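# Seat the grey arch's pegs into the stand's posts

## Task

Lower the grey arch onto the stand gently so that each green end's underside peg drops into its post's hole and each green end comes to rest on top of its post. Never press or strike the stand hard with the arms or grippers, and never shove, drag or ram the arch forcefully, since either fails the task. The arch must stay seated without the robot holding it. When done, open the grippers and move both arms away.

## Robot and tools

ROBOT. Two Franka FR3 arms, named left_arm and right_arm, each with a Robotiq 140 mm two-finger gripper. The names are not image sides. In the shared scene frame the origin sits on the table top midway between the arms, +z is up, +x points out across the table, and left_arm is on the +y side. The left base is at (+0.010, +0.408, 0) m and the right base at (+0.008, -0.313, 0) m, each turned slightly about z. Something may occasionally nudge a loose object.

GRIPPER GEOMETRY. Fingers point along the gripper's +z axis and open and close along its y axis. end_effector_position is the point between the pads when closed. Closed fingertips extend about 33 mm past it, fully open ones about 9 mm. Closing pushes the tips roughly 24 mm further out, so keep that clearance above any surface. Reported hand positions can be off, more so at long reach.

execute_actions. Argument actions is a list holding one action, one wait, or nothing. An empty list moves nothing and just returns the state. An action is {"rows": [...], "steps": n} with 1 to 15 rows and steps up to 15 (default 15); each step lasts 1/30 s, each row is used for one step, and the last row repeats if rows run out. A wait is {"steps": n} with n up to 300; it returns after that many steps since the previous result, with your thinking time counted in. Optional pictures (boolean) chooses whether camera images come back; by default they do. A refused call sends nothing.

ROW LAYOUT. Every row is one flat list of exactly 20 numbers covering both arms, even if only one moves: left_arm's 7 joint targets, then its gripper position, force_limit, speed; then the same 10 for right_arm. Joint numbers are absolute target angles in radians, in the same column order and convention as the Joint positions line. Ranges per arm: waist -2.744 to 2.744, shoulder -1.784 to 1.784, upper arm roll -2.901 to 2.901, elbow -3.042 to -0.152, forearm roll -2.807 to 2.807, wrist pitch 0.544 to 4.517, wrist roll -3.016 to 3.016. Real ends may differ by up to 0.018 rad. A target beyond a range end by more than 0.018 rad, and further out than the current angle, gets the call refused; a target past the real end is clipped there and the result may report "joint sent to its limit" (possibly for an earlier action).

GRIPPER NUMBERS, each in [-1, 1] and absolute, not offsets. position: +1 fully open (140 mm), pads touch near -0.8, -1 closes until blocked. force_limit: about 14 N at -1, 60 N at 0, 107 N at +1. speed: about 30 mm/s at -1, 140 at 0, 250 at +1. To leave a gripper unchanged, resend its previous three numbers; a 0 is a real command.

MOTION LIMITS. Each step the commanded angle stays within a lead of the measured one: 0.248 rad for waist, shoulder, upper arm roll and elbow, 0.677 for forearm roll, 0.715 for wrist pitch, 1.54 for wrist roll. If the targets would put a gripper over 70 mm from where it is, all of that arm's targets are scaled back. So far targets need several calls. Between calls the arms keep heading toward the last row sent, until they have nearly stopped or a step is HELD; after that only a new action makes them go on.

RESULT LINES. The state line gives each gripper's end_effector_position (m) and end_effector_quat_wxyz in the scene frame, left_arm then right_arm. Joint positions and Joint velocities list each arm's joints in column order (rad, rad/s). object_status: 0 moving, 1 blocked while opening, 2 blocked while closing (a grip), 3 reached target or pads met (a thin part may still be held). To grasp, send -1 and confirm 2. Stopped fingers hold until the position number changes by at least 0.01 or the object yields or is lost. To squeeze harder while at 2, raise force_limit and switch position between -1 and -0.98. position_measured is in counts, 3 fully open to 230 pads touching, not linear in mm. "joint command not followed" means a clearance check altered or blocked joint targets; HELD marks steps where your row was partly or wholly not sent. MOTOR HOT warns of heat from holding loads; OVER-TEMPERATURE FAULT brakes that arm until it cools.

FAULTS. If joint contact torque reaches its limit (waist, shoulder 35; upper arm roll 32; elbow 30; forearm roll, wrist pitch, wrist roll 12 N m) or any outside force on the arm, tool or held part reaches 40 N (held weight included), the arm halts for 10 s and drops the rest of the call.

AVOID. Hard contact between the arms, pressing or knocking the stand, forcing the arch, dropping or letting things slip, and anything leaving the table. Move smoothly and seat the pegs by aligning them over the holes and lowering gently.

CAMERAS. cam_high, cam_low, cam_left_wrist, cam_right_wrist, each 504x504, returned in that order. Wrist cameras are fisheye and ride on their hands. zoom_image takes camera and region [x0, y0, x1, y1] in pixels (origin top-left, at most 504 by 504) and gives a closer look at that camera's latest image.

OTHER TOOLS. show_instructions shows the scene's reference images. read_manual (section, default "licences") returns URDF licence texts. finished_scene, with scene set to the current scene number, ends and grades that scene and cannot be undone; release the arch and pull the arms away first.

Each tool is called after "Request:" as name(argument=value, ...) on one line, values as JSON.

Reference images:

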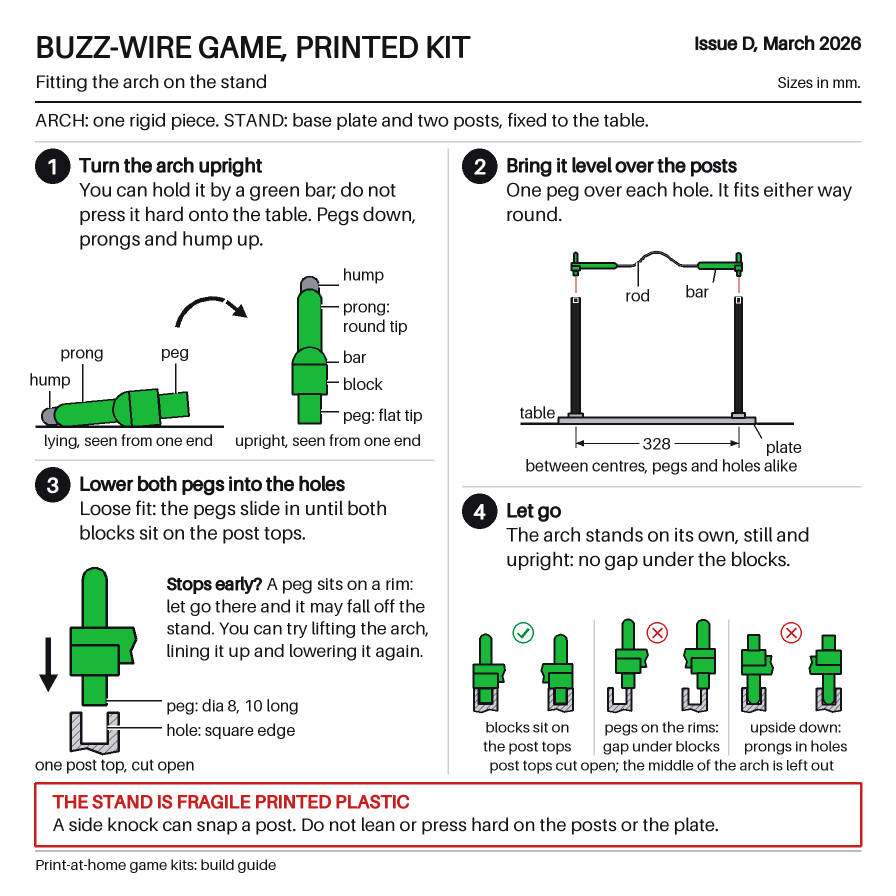

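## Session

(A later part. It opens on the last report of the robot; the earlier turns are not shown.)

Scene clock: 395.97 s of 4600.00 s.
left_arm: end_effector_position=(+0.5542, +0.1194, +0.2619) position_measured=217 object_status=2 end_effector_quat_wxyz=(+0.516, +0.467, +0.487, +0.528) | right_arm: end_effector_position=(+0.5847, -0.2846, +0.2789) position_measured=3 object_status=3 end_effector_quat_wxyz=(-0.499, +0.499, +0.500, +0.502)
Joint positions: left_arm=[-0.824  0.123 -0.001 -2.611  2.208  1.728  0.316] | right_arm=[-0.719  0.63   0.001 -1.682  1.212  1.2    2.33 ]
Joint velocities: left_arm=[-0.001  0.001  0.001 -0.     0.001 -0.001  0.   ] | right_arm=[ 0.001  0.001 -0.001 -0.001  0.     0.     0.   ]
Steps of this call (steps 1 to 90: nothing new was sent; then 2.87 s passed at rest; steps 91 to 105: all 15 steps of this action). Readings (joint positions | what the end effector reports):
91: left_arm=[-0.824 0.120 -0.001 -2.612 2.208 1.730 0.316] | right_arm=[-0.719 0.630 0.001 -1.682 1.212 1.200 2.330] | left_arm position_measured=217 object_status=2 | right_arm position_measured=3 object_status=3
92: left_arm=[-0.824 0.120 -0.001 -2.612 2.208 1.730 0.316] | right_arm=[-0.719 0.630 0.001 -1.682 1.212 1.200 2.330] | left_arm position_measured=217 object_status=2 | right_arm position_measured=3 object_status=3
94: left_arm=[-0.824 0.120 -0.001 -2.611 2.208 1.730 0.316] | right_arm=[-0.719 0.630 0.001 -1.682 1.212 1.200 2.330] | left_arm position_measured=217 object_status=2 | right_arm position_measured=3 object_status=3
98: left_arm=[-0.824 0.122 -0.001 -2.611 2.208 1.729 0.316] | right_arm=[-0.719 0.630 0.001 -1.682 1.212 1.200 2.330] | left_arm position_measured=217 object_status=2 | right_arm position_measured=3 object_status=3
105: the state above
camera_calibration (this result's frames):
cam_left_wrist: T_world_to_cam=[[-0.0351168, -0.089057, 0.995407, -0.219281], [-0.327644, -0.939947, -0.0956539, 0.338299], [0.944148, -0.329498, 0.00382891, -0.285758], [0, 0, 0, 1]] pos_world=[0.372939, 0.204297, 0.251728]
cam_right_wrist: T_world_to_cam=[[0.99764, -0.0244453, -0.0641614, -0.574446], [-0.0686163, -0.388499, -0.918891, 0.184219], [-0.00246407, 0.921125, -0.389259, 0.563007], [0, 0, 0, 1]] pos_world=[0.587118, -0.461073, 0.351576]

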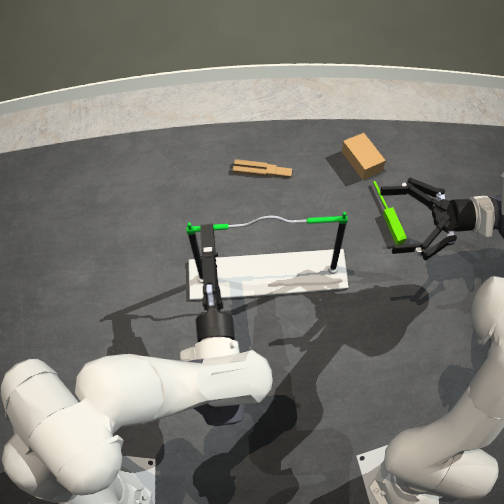

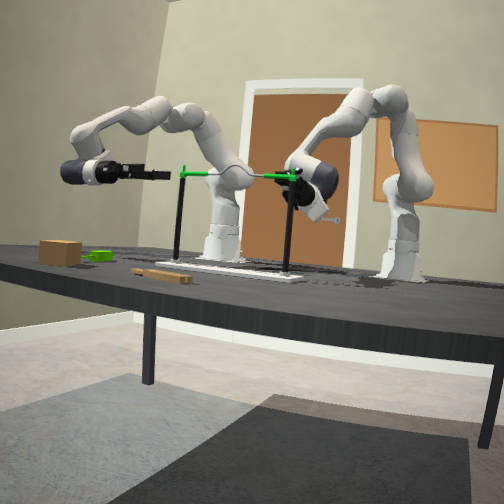

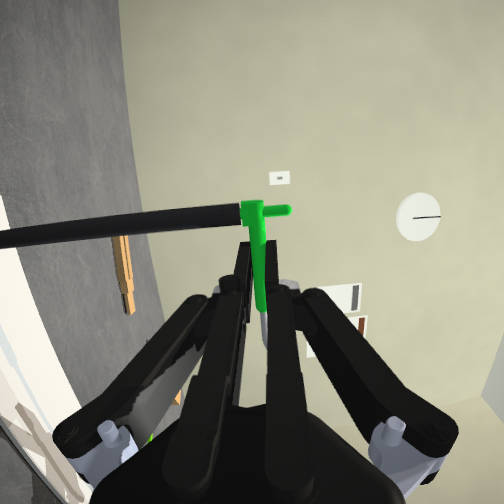

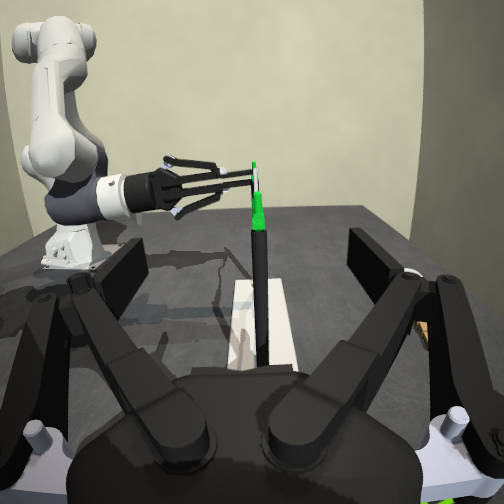

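~1 mm each. Open gently.

Request:
execute_actions(actions=[{"rows":[[-0.8256,0.1252,0,-2.6111,2.2053,1.7266,0.3130,-0.2,-0.2,-1,-0.7193,0.629,0,-1.681,1.208,1.199,2.333,1,0,0]],"steps":15}], pictures=false)

Request:
execute_actions(actions=[{"steps":25}])

Request:
zoom_image(camera="cam_right_wrist", region=[220, 150, 300, 250])

Request:
zoom_image(camera="cam_left_wrist", region=[190, 180, 270, 250])

Scene clock: 399.87 s of 4600.00 s.
left_arm: end_effector_position=(+0.5542, +0.1193, +0.2617) position_measured=194 object_status=0 end_effector_quat_wxyz=(+0.516, +0.467, +0.487, +0.528) | right_arm: end_effector_position=(+0.5847, -0.2846, +0.2789) position_measured=3 object_status=3 end_effector_quat_wxyz=(-0.499, +0.499, +0.500, +0.502)
Joint positions: left_arm=[-0.824  0.124 -0.001 -2.611  2.208  1.728  0.316] | right_arm=[-0.719  0.63   0.001 -1.682  1.212  1.2    2.33 ]
Joint velocities: left_arm=[-0.     0.001  0.001 -0.001 -0.    -0.     0.001] | right_arm=[ 0.     0.001  0.    -0.001  0.001  0.     0.001]
Steps of this call (steps 1 to 15: the robot went on to your last target; steps 16 to 90: nothing new was sent; then 0.40 s passed at rest; steps 91 to 105: all 15 steps of this action). Readings (joint positions | what the end effector reports):
91: left_arm=[-0.824 0.123 -0.001 -2.611 2.208 1.728 0.316] | right_arm=[-0.719 0.630 0.001 -1.682 1.212 1.200 2.330] | left_arm position_measured=217 object_status=0 | right_arm position_measured=3 object_status=3
92: left_arm=[-0.824 0.123 -0.001 -2.611 2.208 1.728 0.316] | right_arm=[-0.719 0.630 0.001 -1.682 1.212 1.200 2.330] | left_arm position_measured=217 object_status=0 | right_arm position_measured=3 object_status=3
94: left_arm=[-0.824 0.124 -0.001 -2.611 2.208 1.728 0.316] | right_arm=[-0.719 0.630 0.001 -1.682 1.212 1.200 2.330] | left_arm position_measured=212 object_status=0 | right_arm position_measured=3 object_status=3
98: left_arm=[-0.824 0.124 -0.001 -2.611 2.208 1.728 0.316] | right_arm=[-0.719 0.630 0.001 -1.682 1.212 1.200 2.330] | left_arm position_measured=206 object_status=0 | right_arm position_measured=3 object_status=3
105: the state above

Scene clock: 400.70 s of 4600.00 s.
left_arm: end_effector_position=(+0.5542, +0.1193, +0.2617) position_measured=154 object_status=0 end_effector_quat_wxyz=(+0.516, +0.467, +0.487, +0.528) | right_arm: end_effector_position=(+0.5847, -0.2846, +0.2789) position_measured=3 object_status=3 end_effector_quat_wxyz=(-0.499, +0.499, +0.500, +0.502)
Joint positions: left_arm=[-0.824  0.124 -0.001 -2.611  2.208  1.728  0.316] | right_arm=[-0.719  0.63   0.001 -1.682  1.212  1.2    2.33 ]
Joint velocities: left_arm=[-0.    -0.    -0.001 -0.    -0.    -0.     0.001] | right_arm=[ 0.     0.    -0.    -0.    -0.001 -0.001  0.   ]
Steps of this call (steps 1 to 15: the robot went on to your last target; steps 16 to 25: nothing new was sent). Readings (joint positions | what the end effector reports):
1: left_arm=[-0.824 0.124 -0.001 -2.611 2.208 1.728 0.316] | right_arm=[-0.719 0.630 0.001 -1.682 1.212 1.200 2.330] | left_arm position_measured=193 object_status=0 | right_arm position_measured=3 object_status=3
2: left_arm=[-0.824 0.124 -0.001 -2.611 2.208 1.728 0.316] | right_arm=[-0.719 0.630 0.001 -1.682 1.212 1.200 2.330] | left_arm position_measured=191 object_status=0 | right_arm position_measured=3 object_status=3
4: left_arm=[-0.824 0.124 -0.001 -2.611 2.208 1.728 0.316] | right_arm=[-0.719 0.630 0.001 -1.682 1.212 1.200 2.330] | left_arm position_measured=188 object_status=0 | right_arm position_measured=3 object_status=3
8: left_arm=[-0.824 0.124 -0.001 -2.611 2.208 1.728 0.316] | right_arm=[-0.719 0.630 0.001 -1.682 1.212 1.200 2.330] | left_arm position_measured=181 object_status=0 | right_arm position_measured=3 object_status=3
25: the state above
All arms were judged still, so your last target was given up. Only a new action makes them travel on or press farther. Fingers that are still opening or closing keep moving.
camera_calibration (this result's frames):
cam_left_wrist: T_world_to_cam=[[-0.0350882, -0.0895056, 0.995368, -0.219002], [-0.327638, -0.939907, -0.0960681, 0.338356], [0.944152, -0.329491, 0.00365419, -0.285708], [0, 0, 0, 1]] pos_world=[0.372926, 0.204283, 0.251537]
cam_right_wrist: T_world_to_cam=[[0.997641, -0.0244459, -0.0641513, -0.574452], [-0.0686071, -0.388506, -0.918888, 0.184214], [-0.00246014, 0.921122, -0.389267, 0.563009], [0, 0, 0, 1]] pos_world=[0.587121, -0.461075, 0.351581]

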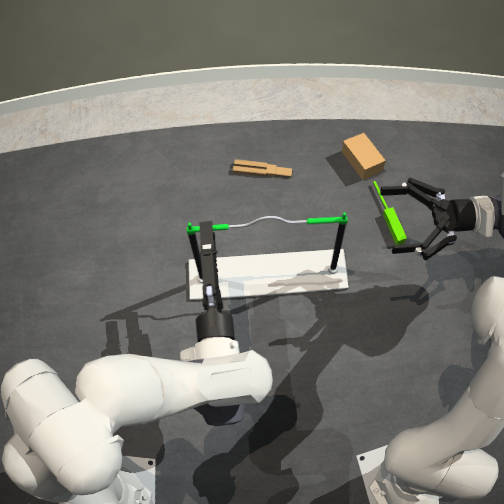

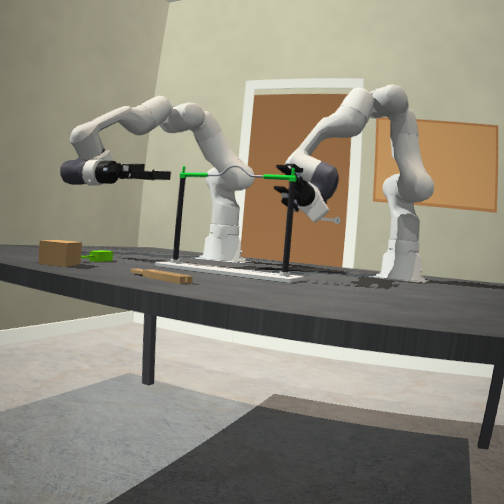

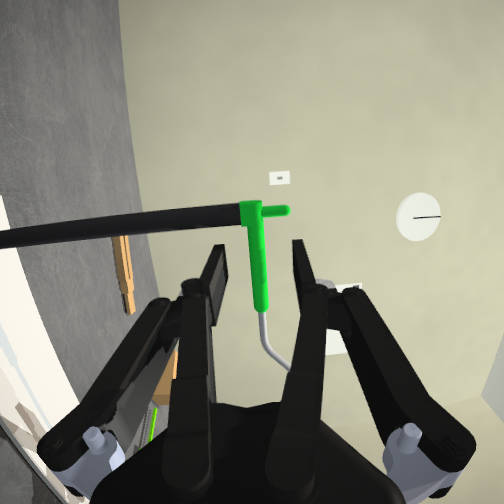

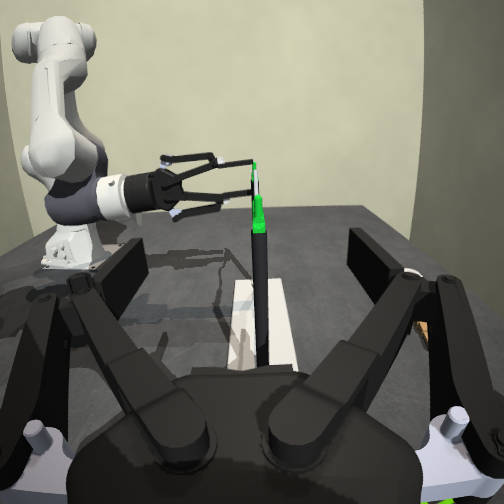

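Region (220, 150, 300, 250) of cam_right_wrist's 504x504 image, scaled by 5.040, with more detail than that image has; it fills the left 403 columns of this view, and the rest is white.

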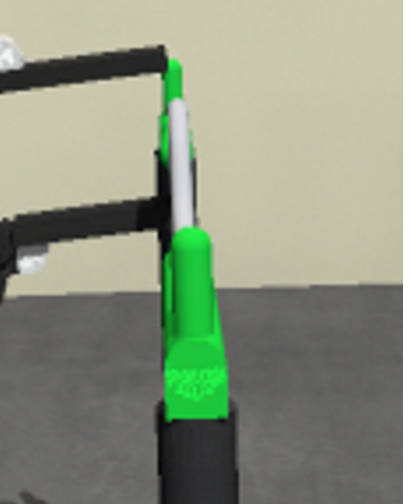

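Region (190, 180, 270, 250) of cam_left_wrist's 504x504 image, scaled by 6.300, with more detail than that image has; it fills the top 441 rows of this view, and the rest is white.

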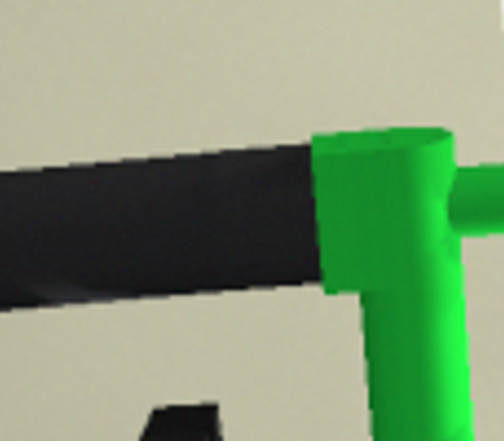

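Request:
execute_actions(actions=[{"rows":[[-0.831,0.121,0,-2.616,2.200,1.724,0.314,-0.2,-0.2,-1,-0.73,0.629,0,-1.681,1.208,1.199,2.333,1,0,0],[-0.841,0.114,0,-2.626,2.191,1.718,0.315,-0.2,-0.2,-1,-0.745,0.629,0,-1.681,1.208,1.199,2.333,1,0,0],[-0.855,0.104,0,-2.640,2.179,1.711,0.316,-0.2,-0.2,-1,-0.765,0.629,0,-1.681,1.208,1.199,2.333,1,0,0],[-0.870,0.094,0,-2.654,2.165,1.703,0.318,-0.2,-0.2,-1,-0.79,0.629,0,-1.681,1.208,1.199,2.333,1,0,0],[-0.886,0.082,0,-2.669,2.151,1.694,0.320,-0.2,-0.2,-1,-0.815,0.629,0,-1.681,1.208,1.199,2.333,1,0,0],[-0.902,0.071,0,-2.684,2.137,1.686,0.321,-0.2,-0.2,-1,-0.84,0.629,0,-1.681,1.208,1.199,2.333,1,0,0],[-0.918,0.059,0,-2.700,2.122,1.677,0.323,-0.2,-0.2,-1,-0.865,0.629,0,-1.681,1.208,1.199,2.333,1,0,0],[-0.934,0.048,0,-2.715,2.108,1.669,0.325,-0.2,-0.2,-1,-0.89,0.629,0,-1.681,1.208,1.199,2.333,1,0,0],[-0.950,0.036,0,-2.731,2.093,1.660,0.326,-0.2,-0.2,-1,-0.915,0.629,0,-1.681,1.208,1.199,2.333,1,0,0],[-0.965,0.026,0,-2.745,2.080,1.652,0.328,-0.2,-0.2,-1,-0.94,0.629,0,-1.681,1.208,1.199,2.333,1,0,0],[-0.979,0.016,0,-2.759,2.067,1.644,0.330,-0.2,-0.2,-1,-0.96,0.629,0,-1.681,1.208,1.199,2.333,1,0,0],[-0.990,0.008,0,-2.769,2.057,1.638,0.331,-0.2,-0.2,-1,-0.98,0.629,0,-1.681,1.208,1.199,2.333,1,0,0],[-0.997,0.003,0,-2.776,2.051,1.635,0.332,-0.2,-0.2,-1,-0.995,0.629,0,-1.681,1.208,1.199,2.333,1,0,0],[-1.001,0.000,0,-2.780,2.047,1.633,0.332,-0.2,-0.2,-1,-1.0,0.629,0,-1.681,1.208,1.199,2.333,1,0,0]],"steps":15}], pictures=false)

Request:
execute_actions(actions=[{"steps":15}])

Scene clock: 412.50 s of 4600.00 s.
left_arm: end_effector_position=(+0.4824, +0.1250, +0.2644) position_measured=154 object_status=3 end_effector_quat_wxyz=(+0.518, +0.474, +0.480, +0.527) | right_arm: end_effector_position=(+0.5707, -0.4419, +0.2779) position_measured=3 object_status=3 end_effector_quat_wxyz=(-0.426, +0.563, +0.427, +0.564)
Joint positions: left_arm=[-0.989  0.01  -0.    -2.768  2.073  1.657  0.322] | right_arm=[-0.988  0.63  -0.005 -1.682  1.211  1.2    2.33 ]
Joint velocities: left_arm=[-0.165 -0.116  0.001 -0.163 -0.187 -0.12   0.019] | right_arm=[-0.381  0.    -0.075  0.001  0.001 -0.001 -0.001]
Steps of this call (steps 1 to 90: nothing new was sent; then 8.30 s passed at rest; steps 91 to 105: all 15 steps of this action). Readings (joint positions | what the end effector reports):
91: left_arm=[-0.825 0.124 -0.001 -2.612 2.207 1.727 0.316] | right_arm=[-0.720 0.630 0.001 -1.682 1.212 1.200 2.330] | left_arm position_measured=154 object_status=3 | right_arm position_measured=3 object_status=3
92: left_arm=[-0.829 0.122 -0.000 -2.615 2.204 1.726 0.316] | right_arm=[-0.724 0.630 0.002 -1.682 1.212 1.200 2.330] | left_arm position_measured=154 object_status=3 | right_arm position_measured=3 object_status=3
94: left_arm=[-0.844 0.111 0.001 -2.630 2.192 1.720 0.316] | right_arm=[-0.743 0.630 0.006 -1.682 1.211 1.200 2.330] | left_arm position_measured=154 object_status=3 | right_arm position_measured=3 object_status=3
98: left_arm=[-0.900 0.073 0.001 -2.682 2.150 1.699 0.317] | right_arm=[-0.827 0.630 0.007 -1.682 1.211 1.200 2.330] | left_arm position_measured=154 object_status=3 | right_arm position_measured=3 object_status=3
105: the state above

Scene clock: 413.00 s of 4600.00 s.
left_arm: end_effector_position=(+0.4789, +0.1319, +0.2682) position_measured=154 object_status=3 end_effector_quat_wxyz=(+0.515, +0.468, +0.480, +0.535) | right_arm: end_effector_position=(+0.5695, -0.4476, +0.2785) position_measured=3 object_status=3 end_effector_quat_wxyz=(-0.423, +0.565, +0.424, +0.567)
Joint positions: left_arm=[-1.     0.001 -0.    -2.779  2.05   1.636  0.327] | right_arm=[-1.001  0.63  -0.002 -1.682  1.211  1.2    2.33 ]
Joint velocities: left_arm=[-0.001  0.001  0.     0.    -0.003 -0.007  0.004] | right_arm=[-0.001 -0.    -0.    -0.     0.    -0.     0.   ]
Steps of this call (steps 1 to 15: the robot went on to your last target). Readings (joint positions | what the end effector reports):
1: left_arm=[-0.993 0.007 -0.000 -2.772 2.067 1.653 0.323] | right_arm=[-0.998 0.630 -0.007 -1.682 1.211 1.200 2.330] | left_arm position_measured=154 object_status=3 | right_arm position_measured=3 object_status=3
2: left_arm=[-0.996 0.005 -0.000 -2.775 2.063 1.650 0.323] | right_arm=[-1.004 0.630 -0.008 -1.682 1.211 1.200 2.330] | left_arm position_measured=154 object_status=3 | right_arm position_measured=3 object_status=3
4: left_arm=[-0.998 0.003 -0.000 -2.777 2.057 1.645 0.324] | right_arm=[-1.007 0.630 -0.007 -1.682 1.211 1.200 2.330] | left_arm position_measured=154 object_status=3 | right_arm position_measured=3 object_status=3
8: left_arm=[-0.999 0.002 -0.000 -2.778 2.052 1.639 0.325] | right_arm=[-1.003 0.630 -0.004 -1.682 1.211 1.200 2.330] | left_arm position_measured=154 object_status=3 | right_arm position_measured=3 object_status=3
15: the state above
camera_calibration (this result's frames):
cam_left_wrist: T_world_to_cam=[[-0.0471639, -0.104361, 0.99342, -0.218708], [-0.325034, -0.9388, -0.114055, 0.329556], [0.944526, -0.328275, 0.0103564, -0.212631], [0, 0, 0, 1]] pos_world=[0.297637, 0.216761, 0.257059]
cam_right_wrist: T_world_to_cam=[[0.950966, -0.302438, -0.0647679, -0.660897], [-0.17555, -0.355375, -0.918091, 0.194936], [0.254649, 0.884443, -0.391042, 0.550597], [0, 0, 0, 1]] pos_world=[0.522503, -0.617577, 0.351471]

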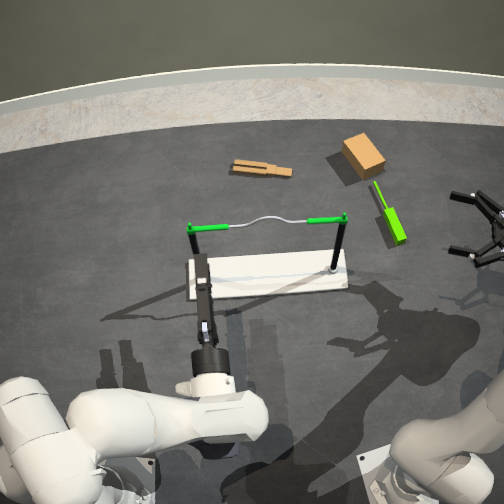

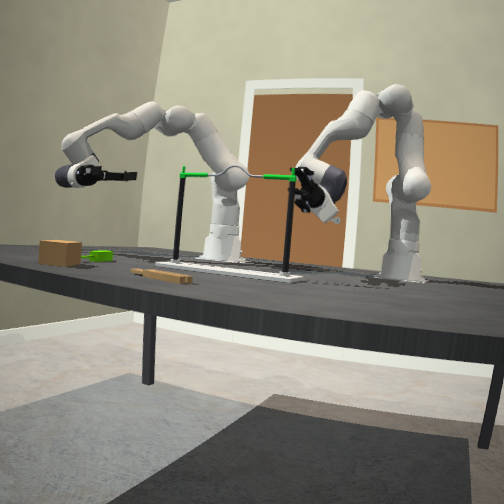

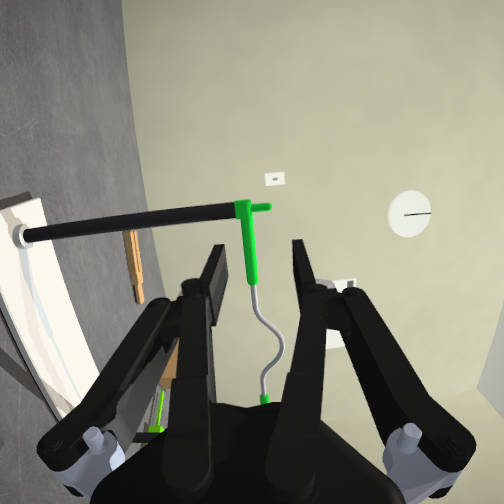

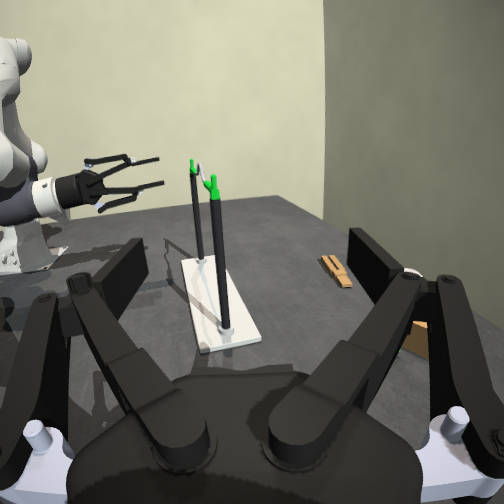

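Request:
execute_actions(actions=[{"rows":[[-1.01,-0.01,0,-2.78,2.047,1.633,0.332,-0.2,-0.2,-1,-1.0,0.629,0,-1.681,1.208,1.199,2.333,1,0,0],[-1.03,-0.03,0,-2.78,2.047,1.633,0.332,-0.2,-0.2,-1,-1.0,0.629,0,-1.681,1.208,1.199,2.333,1,0,0],[-1.05,-0.05,0,-2.78,2.047,1.633,0.332,-0.2,-0.2,-1,-1.0,0.629,0,-1.681,1.208,1.199,2.333,1,0,0],[-1.07,-0.07,0,-2.78,2.047,1.633,0.332,-0.2,-0.2,-1,-1.0,0.629,0,-1.681,1.208,1.199,2.333,1,0,0],[-1.09,-0.09,0,-2.78,2.047,1.633,0.332,-0.2,-0.2,-1,-1.0,0.629,0,-1.681,1.208,1.199,2.333,1,0,0],[-1.11,-0.11,0,-2.78,2.047,1.633,0.332,-0.2,-0.2,-1,-1.0,0.629,0,-1.681,1.208,1.199,2.333,1,0,0],[-1.13,-0.13,0,-2.78,2.047,1.633,0.332,-0.2,-0.2,-1,-1.0,0.629,0,-1.681,1.208,1.199,2.333,1,0,0],[-1.15,-0.15,0,-2.78,2.047,1.633,0.332,-0.2,-0.2,-1,-1.0,0.629,0,-1.681,1.208,1.199,2.333,1,0,0],[-1.17,-0.17,0,-2.78,2.047,1.633,0.332,-0.2,-0.2,-1,-1.0,0.629,0,-1.681,1.208,1.199,2.333,1,0,0],[-1.19,-0.19,0,-2.78,2.047,1.633,0.332,-0.2,-0.2,-1,-1.0,0.629,0,-1.681,1.208,1.199,2.333,1,0,0],[-1.2,-0.2,0,-2.78,2.047,1.633,0.332,-0.2,-0.2,-1,-1.0,0.629,0,-1.681,1.208,1.199,2.333,1,0,0]],"steps":15}])

Request:
finished_scene(scene=1)

Scene clock: 420.90 s of 4600.00 s.
left_arm: end_effector_position=(+0.4174, +0.0427, +0.3627) position_measured=154 object_status=3 end_effector_quat_wxyz=(+0.623, +0.441, +0.459, +0.455) | right_arm: end_effector_position=(+0.5695, -0.4476, +0.2785) position_measured=3 object_status=3 end_effector_quat_wxyz=(-0.423, +0.565, +0.424, +0.567)
Joint positions: left_arm=[-1.195 -0.197 -0.001 -2.777  2.048  1.634  0.328] | right_arm=[-1.001  0.63  -0.002 -1.682  1.211  1.2    2.33 ]
Joint velocities: left_arm=[-0.069 -0.061  0.001  0.001 -0.     0.     0.001] | right_arm=[-0.     0.    -0.001  0.001 -0.001  0.     0.001]
Steps of this call (steps 1 to 15: the robot went on to your last target; steps 16 to 90: nothing new was sent; then 4.40 s passed at rest; steps 91 to 105: all 15 steps of this action). Readings (joint positions | what the end effector reports):
91: left_arm=[-1.001 -0.000 0.000 -2.779 2.050 1.635 0.328] | right_arm=[-1.001 0.630 -0.002 -1.682 1.211 1.200 2.330] | left_arm position_measured=154 object_status=3 | right_arm position_measured=3 object_status=3
92: left_arm=[-1.008 -0.006 0.001 -2.781 2.049 1.635 0.328] | right_arm=[-1.001 0.630 -0.002 -1.682 1.211 1.200 2.330] | left_arm position_measured=154 object_status=3 | right_arm position_measured=3 object_status=3
94: left_arm=[-1.033 -0.030 0.002 -2.782 2.048 1.635 0.328] | right_arm=[-1.001 0.630 -0.002 -1.682 1.211 1.200 2.330] | left_arm position_measured=154 object_status=3 | right_arm position_measured=3 object_status=3
98: left_arm=[-1.107 -0.105 0.002 -2.782 2.048 1.635 0.328] | right_arm=[-1.001 0.630 -0.002 -1.682 1.211 1.200 2.330] | left_arm position_measured=154 object_status=3 | right_arm position_measured=3 object_status=3
105: the state above
camera_calibration (this result's frames):
cam_left_wrist: T_world_to_cam=[[-0.127906, 0.0949796, 0.987228, -0.297382], [-0.496505, -0.867823, 0.0191643, 0.256839], [0.858559, -0.487712, 0.158158, -0.195765], [0, 0, 0, 1]] pos_world=[0.257561, 0.155659, 0.319623]
cam_right_wrist: T_world_to_cam=[[0.950966, -0.302438, -0.0647682, -0.660897], [-0.17555, -0.355375, -0.918091, 0.194936], [0.254649, 0.884443, -0.391042, 0.550597], [0, 0, 0, 1]] pos_world=[0.522503, -0.617577, 0.351471]

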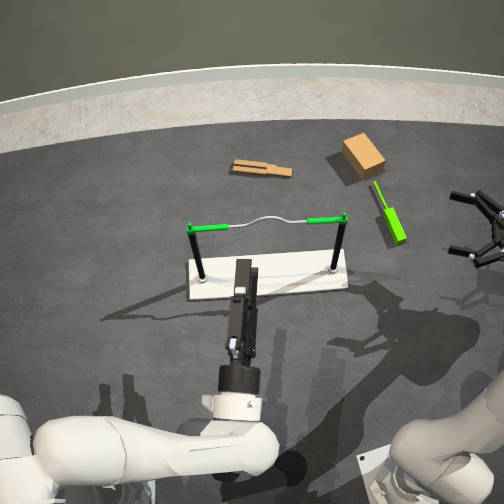

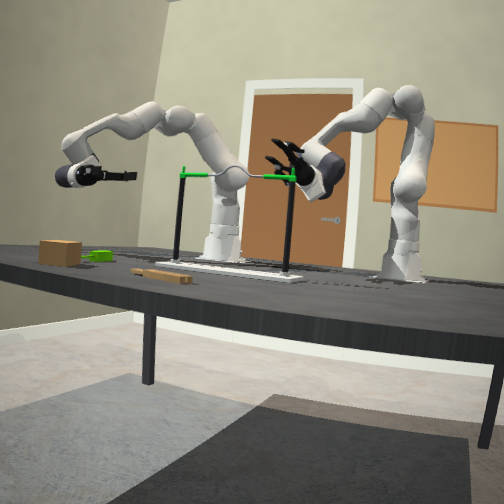

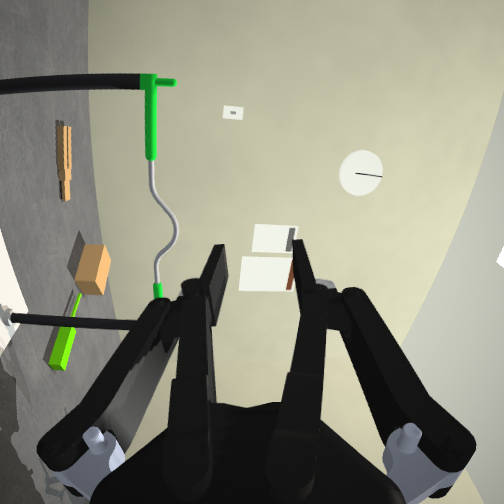

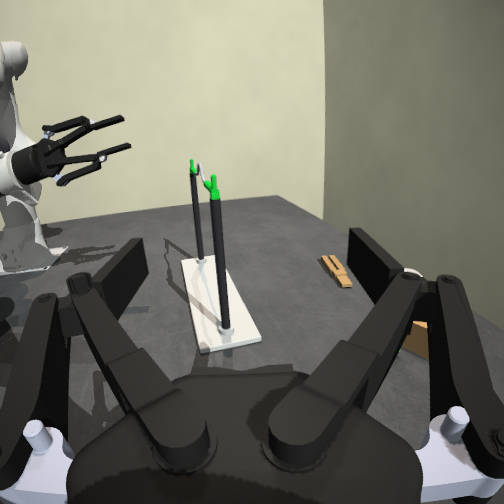

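The scene is finished: the task was done.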